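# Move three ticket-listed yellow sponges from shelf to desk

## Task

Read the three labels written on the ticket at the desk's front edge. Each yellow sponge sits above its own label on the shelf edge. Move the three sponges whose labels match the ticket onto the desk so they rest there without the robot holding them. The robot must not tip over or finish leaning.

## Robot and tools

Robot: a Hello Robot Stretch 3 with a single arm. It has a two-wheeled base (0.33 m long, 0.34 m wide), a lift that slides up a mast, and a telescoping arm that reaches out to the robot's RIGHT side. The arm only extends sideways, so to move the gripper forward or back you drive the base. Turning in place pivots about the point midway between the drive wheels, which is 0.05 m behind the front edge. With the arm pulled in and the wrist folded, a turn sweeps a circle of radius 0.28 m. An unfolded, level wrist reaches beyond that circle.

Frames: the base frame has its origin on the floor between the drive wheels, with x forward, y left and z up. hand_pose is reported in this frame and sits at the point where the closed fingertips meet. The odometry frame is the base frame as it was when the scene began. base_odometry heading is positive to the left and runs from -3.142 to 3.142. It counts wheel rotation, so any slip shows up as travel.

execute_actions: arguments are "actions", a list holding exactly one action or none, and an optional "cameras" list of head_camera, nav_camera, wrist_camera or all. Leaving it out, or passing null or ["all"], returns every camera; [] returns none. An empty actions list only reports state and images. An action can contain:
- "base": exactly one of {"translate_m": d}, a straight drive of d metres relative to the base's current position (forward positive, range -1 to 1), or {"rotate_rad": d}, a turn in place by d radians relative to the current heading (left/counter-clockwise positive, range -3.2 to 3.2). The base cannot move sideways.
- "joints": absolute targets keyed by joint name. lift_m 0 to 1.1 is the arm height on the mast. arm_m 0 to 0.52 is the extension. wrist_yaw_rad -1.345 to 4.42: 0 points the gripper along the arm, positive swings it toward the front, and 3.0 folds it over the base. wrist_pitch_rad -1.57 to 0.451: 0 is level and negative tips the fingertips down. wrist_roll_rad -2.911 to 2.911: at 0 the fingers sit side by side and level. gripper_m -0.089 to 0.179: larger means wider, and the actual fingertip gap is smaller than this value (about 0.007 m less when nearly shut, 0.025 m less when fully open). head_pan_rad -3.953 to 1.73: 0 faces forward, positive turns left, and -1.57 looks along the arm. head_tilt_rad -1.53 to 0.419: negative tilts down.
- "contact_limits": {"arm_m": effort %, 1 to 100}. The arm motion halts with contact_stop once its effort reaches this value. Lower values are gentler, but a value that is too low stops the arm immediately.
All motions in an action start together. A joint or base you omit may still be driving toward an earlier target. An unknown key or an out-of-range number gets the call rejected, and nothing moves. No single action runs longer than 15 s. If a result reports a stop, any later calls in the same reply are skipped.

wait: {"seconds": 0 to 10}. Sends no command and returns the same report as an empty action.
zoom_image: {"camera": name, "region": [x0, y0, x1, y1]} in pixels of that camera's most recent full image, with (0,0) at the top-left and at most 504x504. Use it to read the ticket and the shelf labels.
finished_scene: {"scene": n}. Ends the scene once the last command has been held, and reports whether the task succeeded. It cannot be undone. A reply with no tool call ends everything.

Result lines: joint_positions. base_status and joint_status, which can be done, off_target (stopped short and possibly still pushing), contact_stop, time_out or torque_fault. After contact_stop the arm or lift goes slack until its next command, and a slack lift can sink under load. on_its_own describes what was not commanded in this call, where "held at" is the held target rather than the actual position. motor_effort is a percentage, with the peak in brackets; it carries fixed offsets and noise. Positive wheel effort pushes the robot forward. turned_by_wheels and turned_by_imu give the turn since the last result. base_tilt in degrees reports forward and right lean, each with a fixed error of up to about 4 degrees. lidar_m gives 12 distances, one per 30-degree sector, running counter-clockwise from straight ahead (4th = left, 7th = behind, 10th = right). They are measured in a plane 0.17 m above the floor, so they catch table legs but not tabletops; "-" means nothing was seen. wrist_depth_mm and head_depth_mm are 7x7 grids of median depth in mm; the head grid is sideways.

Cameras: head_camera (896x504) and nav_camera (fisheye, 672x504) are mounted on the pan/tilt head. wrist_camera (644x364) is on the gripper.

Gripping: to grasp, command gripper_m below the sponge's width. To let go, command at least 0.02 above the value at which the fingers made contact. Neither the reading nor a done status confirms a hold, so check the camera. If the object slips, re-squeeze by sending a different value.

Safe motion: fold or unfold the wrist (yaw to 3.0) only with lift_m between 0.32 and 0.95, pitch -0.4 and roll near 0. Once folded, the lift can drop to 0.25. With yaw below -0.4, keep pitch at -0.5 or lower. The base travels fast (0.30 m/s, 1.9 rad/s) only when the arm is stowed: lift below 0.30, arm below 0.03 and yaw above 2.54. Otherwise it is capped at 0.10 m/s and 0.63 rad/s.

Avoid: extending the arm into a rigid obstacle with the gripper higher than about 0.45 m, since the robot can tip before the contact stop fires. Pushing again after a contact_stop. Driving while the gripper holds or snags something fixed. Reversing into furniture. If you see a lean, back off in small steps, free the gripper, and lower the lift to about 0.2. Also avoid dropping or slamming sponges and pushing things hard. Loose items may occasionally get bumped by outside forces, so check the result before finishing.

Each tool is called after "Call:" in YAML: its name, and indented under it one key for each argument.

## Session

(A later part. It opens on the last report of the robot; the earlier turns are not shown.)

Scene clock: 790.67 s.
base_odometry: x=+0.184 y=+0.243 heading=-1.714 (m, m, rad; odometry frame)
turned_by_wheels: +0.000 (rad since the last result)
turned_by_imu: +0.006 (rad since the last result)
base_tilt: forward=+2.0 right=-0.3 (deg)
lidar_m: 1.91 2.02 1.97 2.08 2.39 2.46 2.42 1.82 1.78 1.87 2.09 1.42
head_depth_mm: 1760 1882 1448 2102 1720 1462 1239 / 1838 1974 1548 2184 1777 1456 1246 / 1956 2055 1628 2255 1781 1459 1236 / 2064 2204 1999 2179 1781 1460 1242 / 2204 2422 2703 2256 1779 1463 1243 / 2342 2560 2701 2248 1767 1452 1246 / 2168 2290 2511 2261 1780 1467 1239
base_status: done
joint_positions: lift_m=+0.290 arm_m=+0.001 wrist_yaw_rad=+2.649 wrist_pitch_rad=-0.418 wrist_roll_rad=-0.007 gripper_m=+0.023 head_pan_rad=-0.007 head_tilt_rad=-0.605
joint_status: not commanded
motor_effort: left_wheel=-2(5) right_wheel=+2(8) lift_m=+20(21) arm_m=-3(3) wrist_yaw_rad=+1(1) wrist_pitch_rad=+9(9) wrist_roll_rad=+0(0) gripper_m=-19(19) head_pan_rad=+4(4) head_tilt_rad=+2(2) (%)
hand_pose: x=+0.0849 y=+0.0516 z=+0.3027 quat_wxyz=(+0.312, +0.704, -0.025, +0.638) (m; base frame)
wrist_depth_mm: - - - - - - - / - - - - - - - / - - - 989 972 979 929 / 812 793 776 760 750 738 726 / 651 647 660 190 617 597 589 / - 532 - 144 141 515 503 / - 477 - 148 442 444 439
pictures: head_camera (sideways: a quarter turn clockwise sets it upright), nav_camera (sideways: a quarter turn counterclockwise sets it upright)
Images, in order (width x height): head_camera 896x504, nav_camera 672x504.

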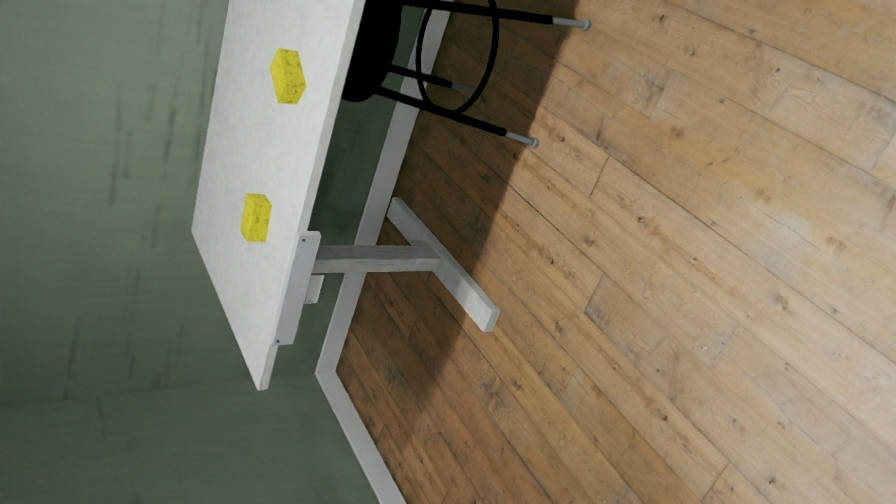

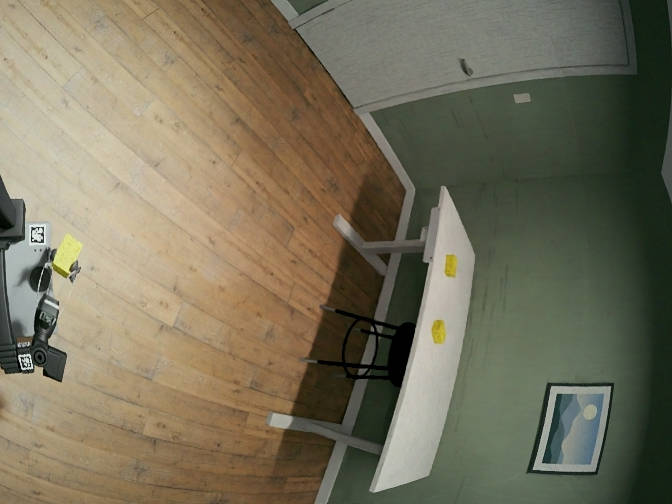

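Call:
execute_actions:
  actions:
    - {"base":{"translate_m":0.55}}
  cameras: []

Call:
execute_actions:
  actions:
    - {"base":{"rotate_rad":0.90},"joints":{"head_pan_rad":-1.57,"head_tilt_rad":-0.75}}
  cameras: []

Call:
execute_actions:
  actions:
    - {"joints":{"lift_m":0.40}}
  cameras: []

Call:
execute_actions:
  actions:
    - {"joints":{"lift_m":0.72,"wrist_yaw_rad":0}}
  cameras: []

Call:
execute_actions:
  actions:
    - {"joints":{"wrist_pitch_rad":0}}

Scene clock: 811.70 s.
base_odometry: x=+0.105 y=-0.301 heading=-1.714 (m, m, rad; odometry frame)
turned_by_wheels: +0.000 (rad since the last result)
turned_by_imu: +0.004 (rad since the last result)
base_tilt: forward=+2.0 right=-0.4 (deg)
lidar_m: 1.35 1.72 1.67 1.78 2.52 2.92 2.82 2.13 2.07 2.13 1.21 0.94
head_depth_mm: 1350 1457 1368 970 1615 1462 1238 / 1413 1553 1374 1037 1787 1464 1246 / 1508 1663 1374 1085 1760 1460 1246 / 1601 1767 1377 1130 1732 1459 1243 / 1698 1892 1367 2014 1771 1473 1237 / 1833 2039 2206 2184 1785 1462 1231 / 1828 1963 2102 2173 1779 1459 1234
base_status: done
joint_positions: lift_m=+0.290 arm_m=+0.001 wrist_yaw_rad=+2.649 wrist_pitch_rad=-0.418 wrist_roll_rad=-0.007 gripper_m=+0.023 head_pan_rad=-0.007 head_tilt_rad=-0.605
joint_status: not commanded
motor_effort: left_wheel=-2(4) right_wheel=+2(8) lift_m=+21(21) arm_m=-3(3) wrist_yaw_rad=+1(2) wrist_pitch_rad=+9(9) wrist_roll_rad=+0(0) gripper_m=-19(19) head_pan_rad=+4(4) head_tilt_rad=+1(1) (%)
hand_pose: x=+0.0849 y=+0.0516 z=+0.3027 quat_wxyz=(+0.312, +0.704, -0.025, +0.638) (m; base frame)
wrist_depth_mm: - - - - - - - / - - - - - - - / - - 997 - 988 961 951 / 791 773 776 760 726 740 725 / 642 633 670 189 613 601 590 / - 544 - 144 142 508 503 / - 476 - 148 433 443 438
pictures: none
No camera images: the call's "cameras" was empty. Leave "cameras" out to get every camera's image.

Scene clock: 813.50 s.
base_odometry: x=+0.105 y=-0.301 heading=-0.815 (m, m, rad; odometry frame)
turned_by_wheels: +0.900 (rad since the last result)
turned_by_imu: +0.904 (rad since the last result)
base_tilt: forward=+2.1 right=-0.4 (deg)
lidar_m: 1.67 1.72 2.20 2.91 2.99 2.22 2.08 2.11 1.21 0.94 0.98 1.78
head_depth_mm: 1383 1408 1045 1893 1554 1336 1165 / 1372 1406 1047 1733 1562 1351 1164 / 1363 1414 1051 1842 1571 1343 1169 / 1355 1418 1049 1745 1520 1346 1170 / 1345 1412 1048 1734 1575 1346 1172 / 1346 1426 1009 1645 1534 1341 1171 / 1342 1430 1050 1797 1573 1337 1179
base_status: done
joint_positions: lift_m=+0.290 arm_m=+0.001 wrist_yaw_rad=+2.649 wrist_pitch_rad=-0.418 wrist_roll_rad=-0.007 gripper_m=+0.023 head_pan_rad=-1.563 head_tilt_rad=-0.741
joint_status: all done
motor_effort: left_wheel=-2(7) right_wheel=+2(8) lift_m=+20(20) arm_m=-3(3) wrist_yaw_rad=+1(2) wrist_pitch_rad=+8(9) wrist_roll_rad=+0(0) gripper_m=-19(19) head_pan_rad=-4(53) head_tilt_rad=-3(13) (%)
hand_pose: x=+0.0849 y=+0.0516 z=+0.3027 quat_wxyz=(+0.312, +0.704, -0.025, +0.638) (m; base frame)
wrist_depth_mm: - - - - - - - / - - - - - - - / - - - 965 972 958 909 / 813 800 776 765 748 729 723 / 655 648 636 191 613 599 597 / - 533 - 144 142 513 506 / - 486 - 148 436 443 437
pictures: none
No camera images: the call's "cameras" was empty. Leave "cameras" out to get every camera's image.

Scene clock: 815.33 s.
base_odometry: x=+0.105 y=-0.301 heading=-0.815 (m, m, rad; odometry frame)
turned_by_wheels: +0.000 (rad since the last result)
turned_by_imu: +0.000 (rad since the last result)
base_tilt: forward=+2.0 right=-0.4 (deg)
lidar_m: 1.67 1.72 2.20 2.91 3.02 2.22 2.07 2.10 1.21 0.94 0.98 1.77
head_depth_mm: 1386 1412 1039 1887 1565 1336 1158 / 1380 1402 1043 1746 1562 1336 1169 / 1371 1415 1044 1841 1549 1341 1171 / 1361 1414 1049 1752 1547 1350 1165 / 1358 1422 1048 1725 1563 1330 1165 / 1344 1418 1013 1651 1539 1348 1167 / 1347 1422 1054 1792 1582 1344 1171
base_status: not commanded
joint_positions: lift_m=+0.400 arm_m=+0.001 wrist_yaw_rad=+2.649 wrist_pitch_rad=-0.418 wrist_roll_rad=-0.007 gripper_m=+0.023 head_pan_rad=-1.563 head_tilt_rad=-0.741
joint_status: all done
motor_effort: left_wheel=-2(2) right_wheel=+2(2) lift_m=+26(27) arm_m=-3(3) wrist_yaw_rad=+1(2) wrist_pitch_rad=+8(9) wrist_roll_rad=-1(0) gripper_m=-19(19) head_pan_rad=-4(4) head_tilt_rad=-3(3) (%)
hand_pose: x=+0.0849 y=+0.0516 z=+0.4124 quat_wxyz=(+0.312, +0.704, -0.025, +0.638) (m; base frame)
wrist_depth_mm: - - - - - - - / - - - - - - - / - - - - - - - / - - 971 967 981 938 916 / 842 824 812 189 768 752 745 / - 687 - 144 141 657 633 / - 600 570 148 543 556 548
pictures: none
No camera images: the call's "cameras" was empty. Leave "cameras" out to get every camera's image.

Scene clock: 819.07 s.
base_odometry: x=+0.105 y=-0.301 heading=-0.815 (m, m, rad; odometry frame)
turned_by_wheels: +0.000 (rad since the last result)
turned_by_imu: +0.000 (rad since the last result)
base_tilt: forward=+2.1 right=-0.3 (deg)
lidar_m: 1.67 1.72 2.20 2.90 3.02 2.22 2.07 2.10 1.21 0.94 0.98 1.77
head_depth_mm: 1382 1408 1044 1889 1557 1337 1226 / 1370 1403 1046 1732 1554 1341 1226 / 1367 1414 1050 1820 1564 622 - / 1355 1421 1051 1737 1535 1286 1147 / 1344 1422 1051 1750 1578 1336 1168 / 1346 1434 1015 1648 1540 1347 1173 / 1340 1422 1054 1800 1568 1341 1169
base_status: not commanded
joint_positions: lift_m=+0.720 arm_m=+0.001 wrist_yaw_rad=+0.002 wrist_pitch_rad=-0.418 wrist_roll_rad=-0.007 gripper_m=+0.023 head_pan_rad=-1.563 head_tilt_rad=-0.741
joint_status: all done
motor_effort: left_wheel=-2(3) right_wheel=+2(2) lift_m=+25(27) arm_m=-3(3) wrist_yaw_rad=-2(5) wrist_pitch_rad=+9(9) wrist_roll_rad=+0(0) gripper_m=-19(19) head_pan_rad=-4(3) head_tilt_rad=-3(3) (%)
hand_pose: x=-0.0211 y=-0.3704 z=+0.7324 quat_wxyz=(+0.694, +0.148, -0.689, -0.146) (m; base frame)
wrist_depth_mm: 913 730 779 734 715 668 - / 535 569 551 898 - - - / - - 820 - - - - / - - - - - - - / - - - 190 - - - / - - - 144 142 - - / 955 963 919 148 894 922 915
pictures: none
No camera images: the call's "cameras" was empty. Leave "cameras" out to get every camera's image.

Scene clock: 820.13 s.
base_odometry: x=+0.105 y=-0.301 heading=-0.815 (m, m, rad; odometry frame)
turned_by_wheels: +0.000 (rad since the last result)
turned_by_imu: +0.000 (rad since the last result)
base_tilt: forward=+2.0 right=-0.4 (deg)
lidar_m: 1.67 1.71 2.20 2.92 3.01 2.22 2.08 2.11 1.21 0.94 0.98 1.78
head_depth_mm: 1385 1401 1046 1888 1555 1332 1224 / 1372 1412 1051 1727 1563 1336 1228 / 1362 1412 1051 1839 590 1398 - / 1357 1411 1042 1721 1389 1360 1173 / 1351 1428 1052 1746 1570 1334 1166 / 1347 1422 1011 1647 1527 1341 1173 / 1339 1423 1050 1793 1575 1344 1166
base_status: not commanded
joint_positions: lift_m=+0.720 arm_m=+0.001 wrist_yaw_rad=+0.002 wrist_pitch_rad=-0.028 wrist_roll_rad=-0.007 gripper_m=+0.023 head_pan_rad=-1.563 head_tilt_rad=-0.741
joint_status: all done
motor_effort: left_wheel=-2(2) right_wheel=+2(2) lift_m=+25(26) arm_m=-3(3) wrist_yaw_rad=-2(2) wrist_pitch_rad=+12(12) wrist_roll_rad=+0(0) gripper_m=-19(19) head_pan_rad=-4(4) head_tilt_rad=-3(3) (%)
hand_pose: x=-0.0210 y=-0.4015 z=+0.8274 quat_wxyz=(+0.710, +0.011, -0.704, -0.009) (m; base frame)
wrist_depth_mm: - - - - - - - / - - - - - - - / - - - - - - - / - 936 878 836 804 774 - / 591 625 611 190 595 - - / - - - 144 142 - - / - - - 148 - - -
pictures: head_camera (sideways: a quarter turn clockwise sets it upright), nav_camera (sideways: a quarter turn counterclockwise sets it upright), wrist_camera
Images, in order (width x height): head_camera 896x504, nav_camera 672x504, wrist_camera 644x364.

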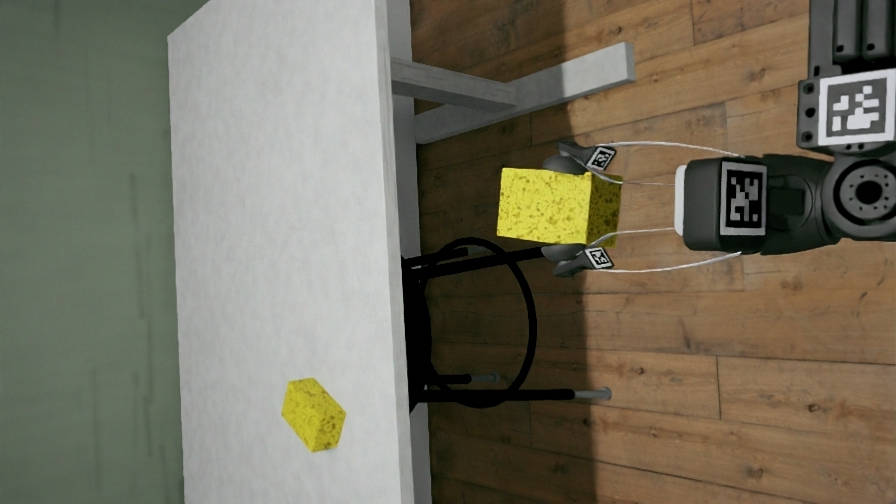

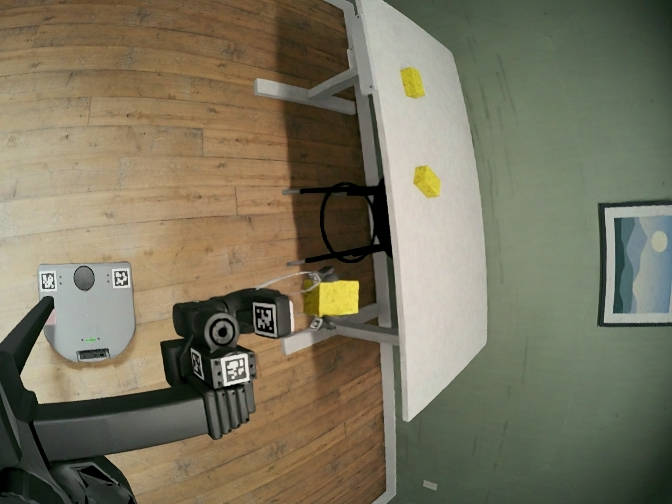

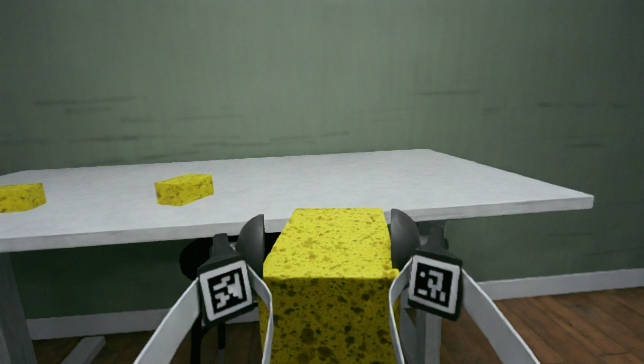

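Good spot. Place.

Call:
execute_actions:
  actions:
    - {"joints":{"arm_m":0.52},"contact_limits":{"arm_m":18}}
  cameras: []

Call:
execute_actions:
  actions:
    - {"joints":{"lift_m":0.658}}
  cameras: ["head_camera","wrist_camera"]

Scene clock: 829.53 s.
base_odometry: x=+0.105 y=-0.301 heading=-0.815 (m, m, rad; odometry frame)
turned_by_wheels: +0.000 (rad since the last result)
turned_by_imu: +0.001 (rad since the last result)
base_tilt: forward=+2.0 right=-0.3 (deg)
lidar_m: 1.67 1.71 2.20 2.91 3.01 2.22 2.07 2.11 1.21 0.94 0.98 1.77
head_depth_mm: 1381 1406 1047 1889 1579 - - / 1372 1402 1107 1798 1532 1310 1175 / 1374 1408 - 1833 1561 1334 1172 / 1360 1410 1030 1749 1532 1342 1168 / 1359 1421 1049 1739 1571 1350 1171 / 1347 1411 1012 1656 1527 1342 1169 / 1334 1430 1052 1809 1567 1338 1175
base_status: not commanded
joint_positions: lift_m=+0.720 arm_m=+0.520 wrist_yaw_rad=+0.001 wrist_pitch_rad=-0.026 wrist_roll_rad=-0.007 gripper_m=+0.023 head_pan_rad=-1.563 head_tilt_rad=-0.741
joint_status: all done
motor_effort: left_wheel=-1(2) right_wheel=+2(2) lift_m=+26(25) arm_m=+2(3) wrist_yaw_rad=-1(2) wrist_pitch_rad=+12(13) wrist_roll_rad=+0(0) gripper_m=-19(19) head_pan_rad=-4(4) head_tilt_rad=-3(3) (%)
contact_limits: arm_m 18 (drawing in: default 17, maximum 28; extending or still: default 23, maximum 37)
hand_pose: x=-0.0213 y=-0.9202 z=+0.8279 quat_wxyz=(+0.710, +0.010, -0.704, -0.009) (m; base frame)
wrist_depth_mm: 726 742 752 775 764 814 827 / 762 780 785 803 837 855 856 / 791 787 813 839 871 870 920 / 810 803 828 846 790 773 921 / 530 518 551 190 464 466 443 / 362 355 - 144 141 331 320 / 278 276 268 148 249 255 252
pictures: none
No camera images: the call's "cameras" was empty. Leave "cameras" out to get every camera's image.

Scene clock: 830.93 s.
base_odometry: x=+0.105 y=-0.301 heading=-0.815 (m, m, rad; odometry frame)
turned_by_wheels: +0.000 (rad since the last result)
turned_by_imu: +0.000 (rad since the last result)
base_tilt: forward=+2.0 right=-0.3 (deg)
lidar_m: 1.67 1.71 2.20 2.91 3.01 2.22 2.08 2.11 1.20 0.94 0.98 1.78
head_depth_mm: 1387 1405 1042 1880 1566 1367 - / 1374 1408 1087 1523 - 1343 1176 / 1374 1418 1131 1828 1564 1333 1166 / 1362 1416 1039 1748 1529 1342 1170 / 1357 1420 1052 1722 1574 1341 1170 / 1342 1425 1011 1652 1533 1337 1176 / 1333 1426 1049 1788 1575 1345 1168
base_status: not commanded
joint_positions: lift_m=+0.658 arm_m=+0.520 wrist_yaw_rad=+0.001 wrist_pitch_rad=-0.026 wrist_roll_rad=-0.007 gripper_m=+0.023 head_pan_rad=-1.563 head_tilt_rad=-0.741
joint_status: all done
motor_effort: left_wheel=-2(2) right_wheel=+2(2) lift_m=+20(22) arm_m=+3(2) wrist_yaw_rad=+0(1) wrist_pitch_rad=+12(12) wrist_roll_rad=+0(0) gripper_m=-19(19) head_pan_rad=-4(3) head_tilt_rad=-3(3) (%)
hand_pose: x=-0.0213 y=-0.9202 z=+0.7662 quat_wxyz=(+0.710, +0.010, -0.704, -0.009) (m; base frame)
wrist_depth_mm: 736 755 756 774 806 820 833 / 758 784 776 828 832 851 873 / 771 793 803 838 872 867 908 / 641 595 577 540 506 485 464 / 347 334 356 189 301 298 289 / 235 231 - 144 141 214 208 / 179 177 174 148 161 166 163
pictures: head_camera (sideways: a quarter turn clockwise sets it upright), wrist_camera
Images, in order (width x height): head_camera 896x504, wrist_camera 644x364.

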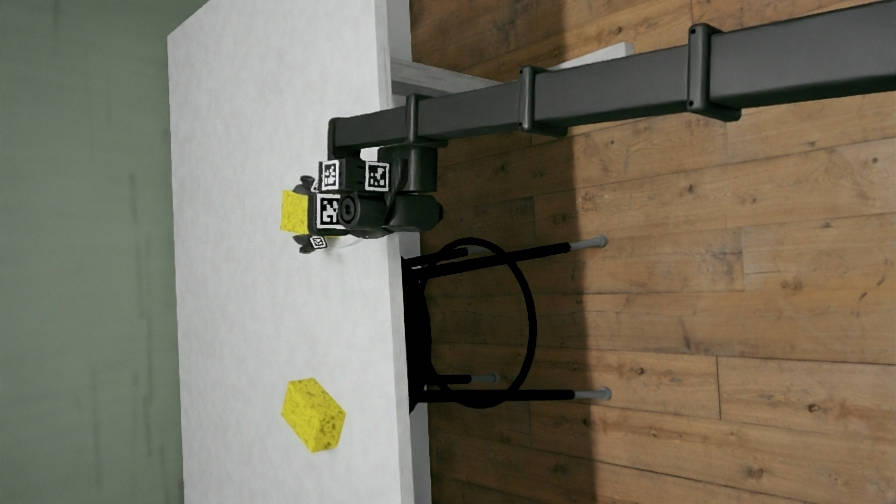

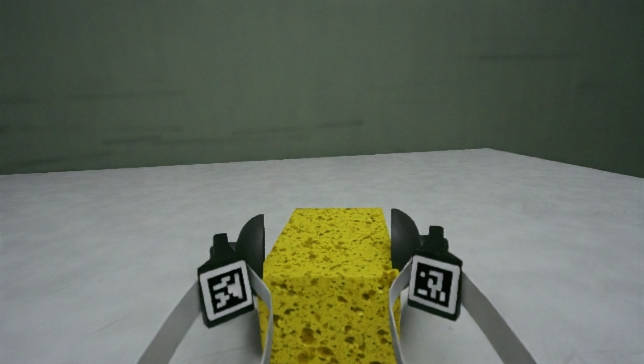

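Call:
execute_actions:
  actions:
    - {"joints":{"gripper_m":0.13}}
  cameras: ["wrist_camera"]

Call:
execute_actions:
  actions:
    - {"joints":{"arm_m":0,"lift_m":0.672}}

Scene clock: 836.40 s.
base_odometry: x=+0.105 y=-0.301 heading=-0.815 (m, m, rad; odometry frame)
turned_by_wheels: +0.000 (rad since the last result)
turned_by_imu: +0.001 (rad since the last result)
base_tilt: forward=+2.0 right=-0.4 (deg)
lidar_m: 1.67 1.71 2.20 2.91 3.02 2.21 2.07 2.10 1.21 0.94 0.98 1.77
head_depth_mm: 1389 1417 1049 1889 1567 1375 - / 1386 1407 1081 1525 - 1338 1166 / 1367 1411 1112 1840 1576 1339 1171 / 1362 1410 1046 1732 1526 1336 1164 / 1354 1415 1047 1744 1589 1341 1170 / 1346 1419 1011 1651 1540 1347 1176 / 1342 1424 1051 1799 1573 1340 1167
base_status: not commanded
joint_positions: lift_m=+0.658 arm_m=+0.520 wrist_yaw_rad=+0.001 wrist_pitch_rad=-0.026 wrist_roll_rad=-0.007 gripper_m=+0.130 head_pan_rad=-1.563 head_tilt_rad=-0.741
joint_status: all done
motor_effort: left_wheel=-2(2) right_wheel=+2(2) lift_m=+20(20) arm_m=+3(2) wrist_yaw_rad=-1(1) wrist_pitch_rad=+12(12) wrist_roll_rad=+0(0) gripper_m=+0(80) head_pan_rad=-3(4) head_tilt_rad=-3(3) (%)
hand_pose: x=-0.0213 y=-0.9202 z=+0.7662 quat_wxyz=(+0.710, +0.010, -0.704, -0.009) (m; base frame)
wrist_depth_mm: 719 737 766 758 812 821 851 / 761 790 779 830 814 823 885 / 778 782 815 833 859 868 905 / 636 607 569 549 511 493 469 / 347 349 326 191 279 318 288 / 237 240 215 147 205 - 209 / 188 170 173 152 161 164 163
pictures: wrist_camera
Images, in order (width x height): wrist_camera 644x364.

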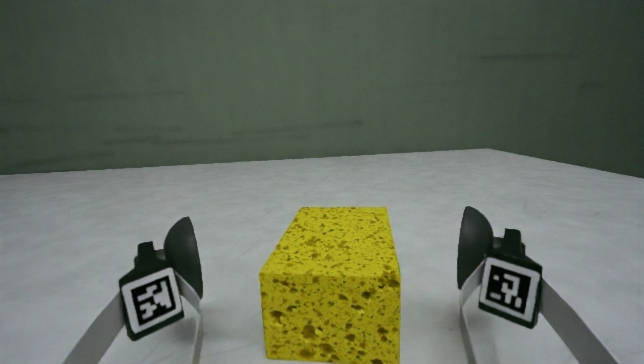

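Scene clock: 841.40 s.
base_odometry: x=+0.105 y=-0.301 heading=-0.815 (m, m, rad; odometry frame)
turned_by_wheels: +0.000 (rad since the last result)
turned_by_imu: +0.001 (rad since the last result)
base_tilt: forward=+1.9 right=-0.3 (deg)
lidar_m: 1.67 1.72 2.20 2.91 3.01 2.21 2.08 2.11 1.21 0.94 0.98 1.77
head_depth_mm: 1386 1410 1047 1879 1574 1350 1201 / 1375 1419 1049 1667 1573 1338 1197 / 1371 1415 1006 1840 1564 1373 - / 1359 1416 1043 1741 1560 1363 1163 / 1349 1419 1051 1725 1603 1341 1173 / 1351 1425 1013 1660 1535 1348 1173 / 1346 1418 1050 1811 1576 1347 1175
base_status: not commanded
joint_positions: lift_m=+0.672 arm_m=+0.001 wrist_yaw_rad=+0.000 wrist_pitch_rad=-0.024 wrist_roll_rad=-0.007 gripper_m=+0.130 head_pan_rad=-1.563 head_tilt_rad=-0.741
joint_status: all done
motor_effort: left_wheel=-2(2) right_wheel=+2(2) lift_m=+25(28) arm_m=-3(1) wrist_yaw_rad=-1(1) wrist_pitch_rad=+11(12) wrist_roll_rad=+0(0) gripper_m=+0(0) head_pan_rad=-4(3) head_tilt_rad=-3(3) (%)
hand_pose: x=-0.0214 y=-0.4016 z=+0.7803 quat_wxyz=(+0.710, +0.009, -0.704, -0.009) (m; base frame)
wrist_depth_mm: - - - - - - - / - - - - - - - / - - - - - - - / 710 669 659 649 691 765 - / - - 840 - - - - / - - - - - - - / - - - - - - -
pictures: head_camera (sideways: a quarter turn clockwise sets it upright), nav_camera (sideways: a quarter turn counterclockwise sets it upright), wrist_camera
Images, in order (width x height): head_camera 896x504, nav_camera 672x504, wrist_camera 644x364.

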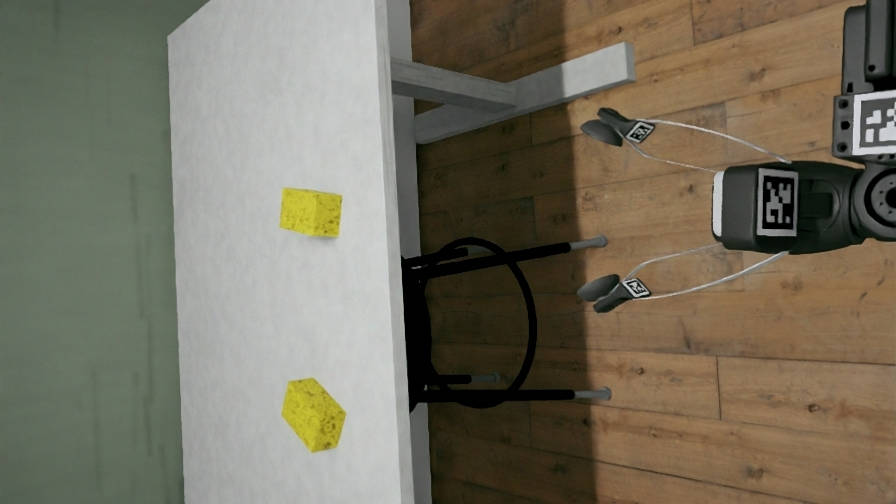

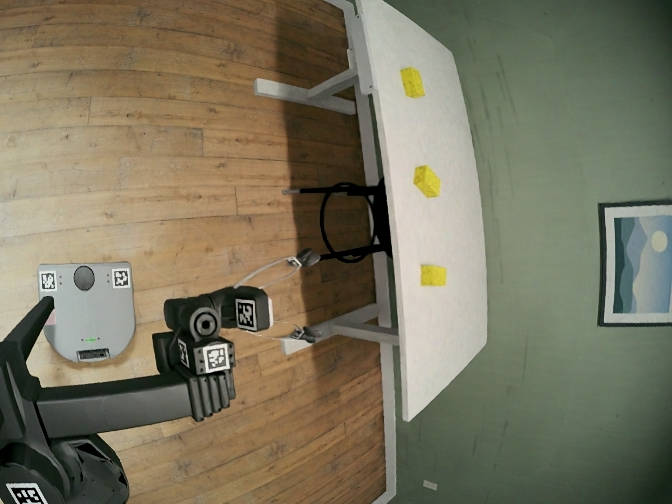

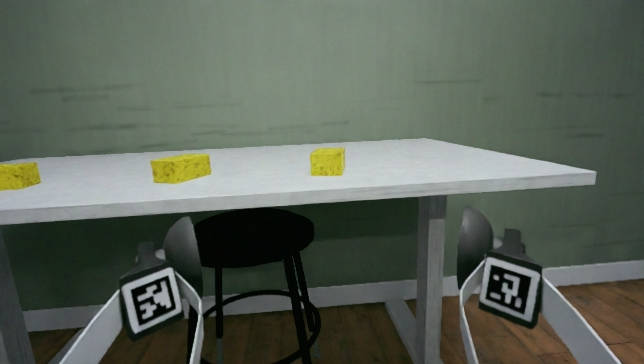

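Call:
finished_scene:
  scene: 2

The scene is finished: the task was done.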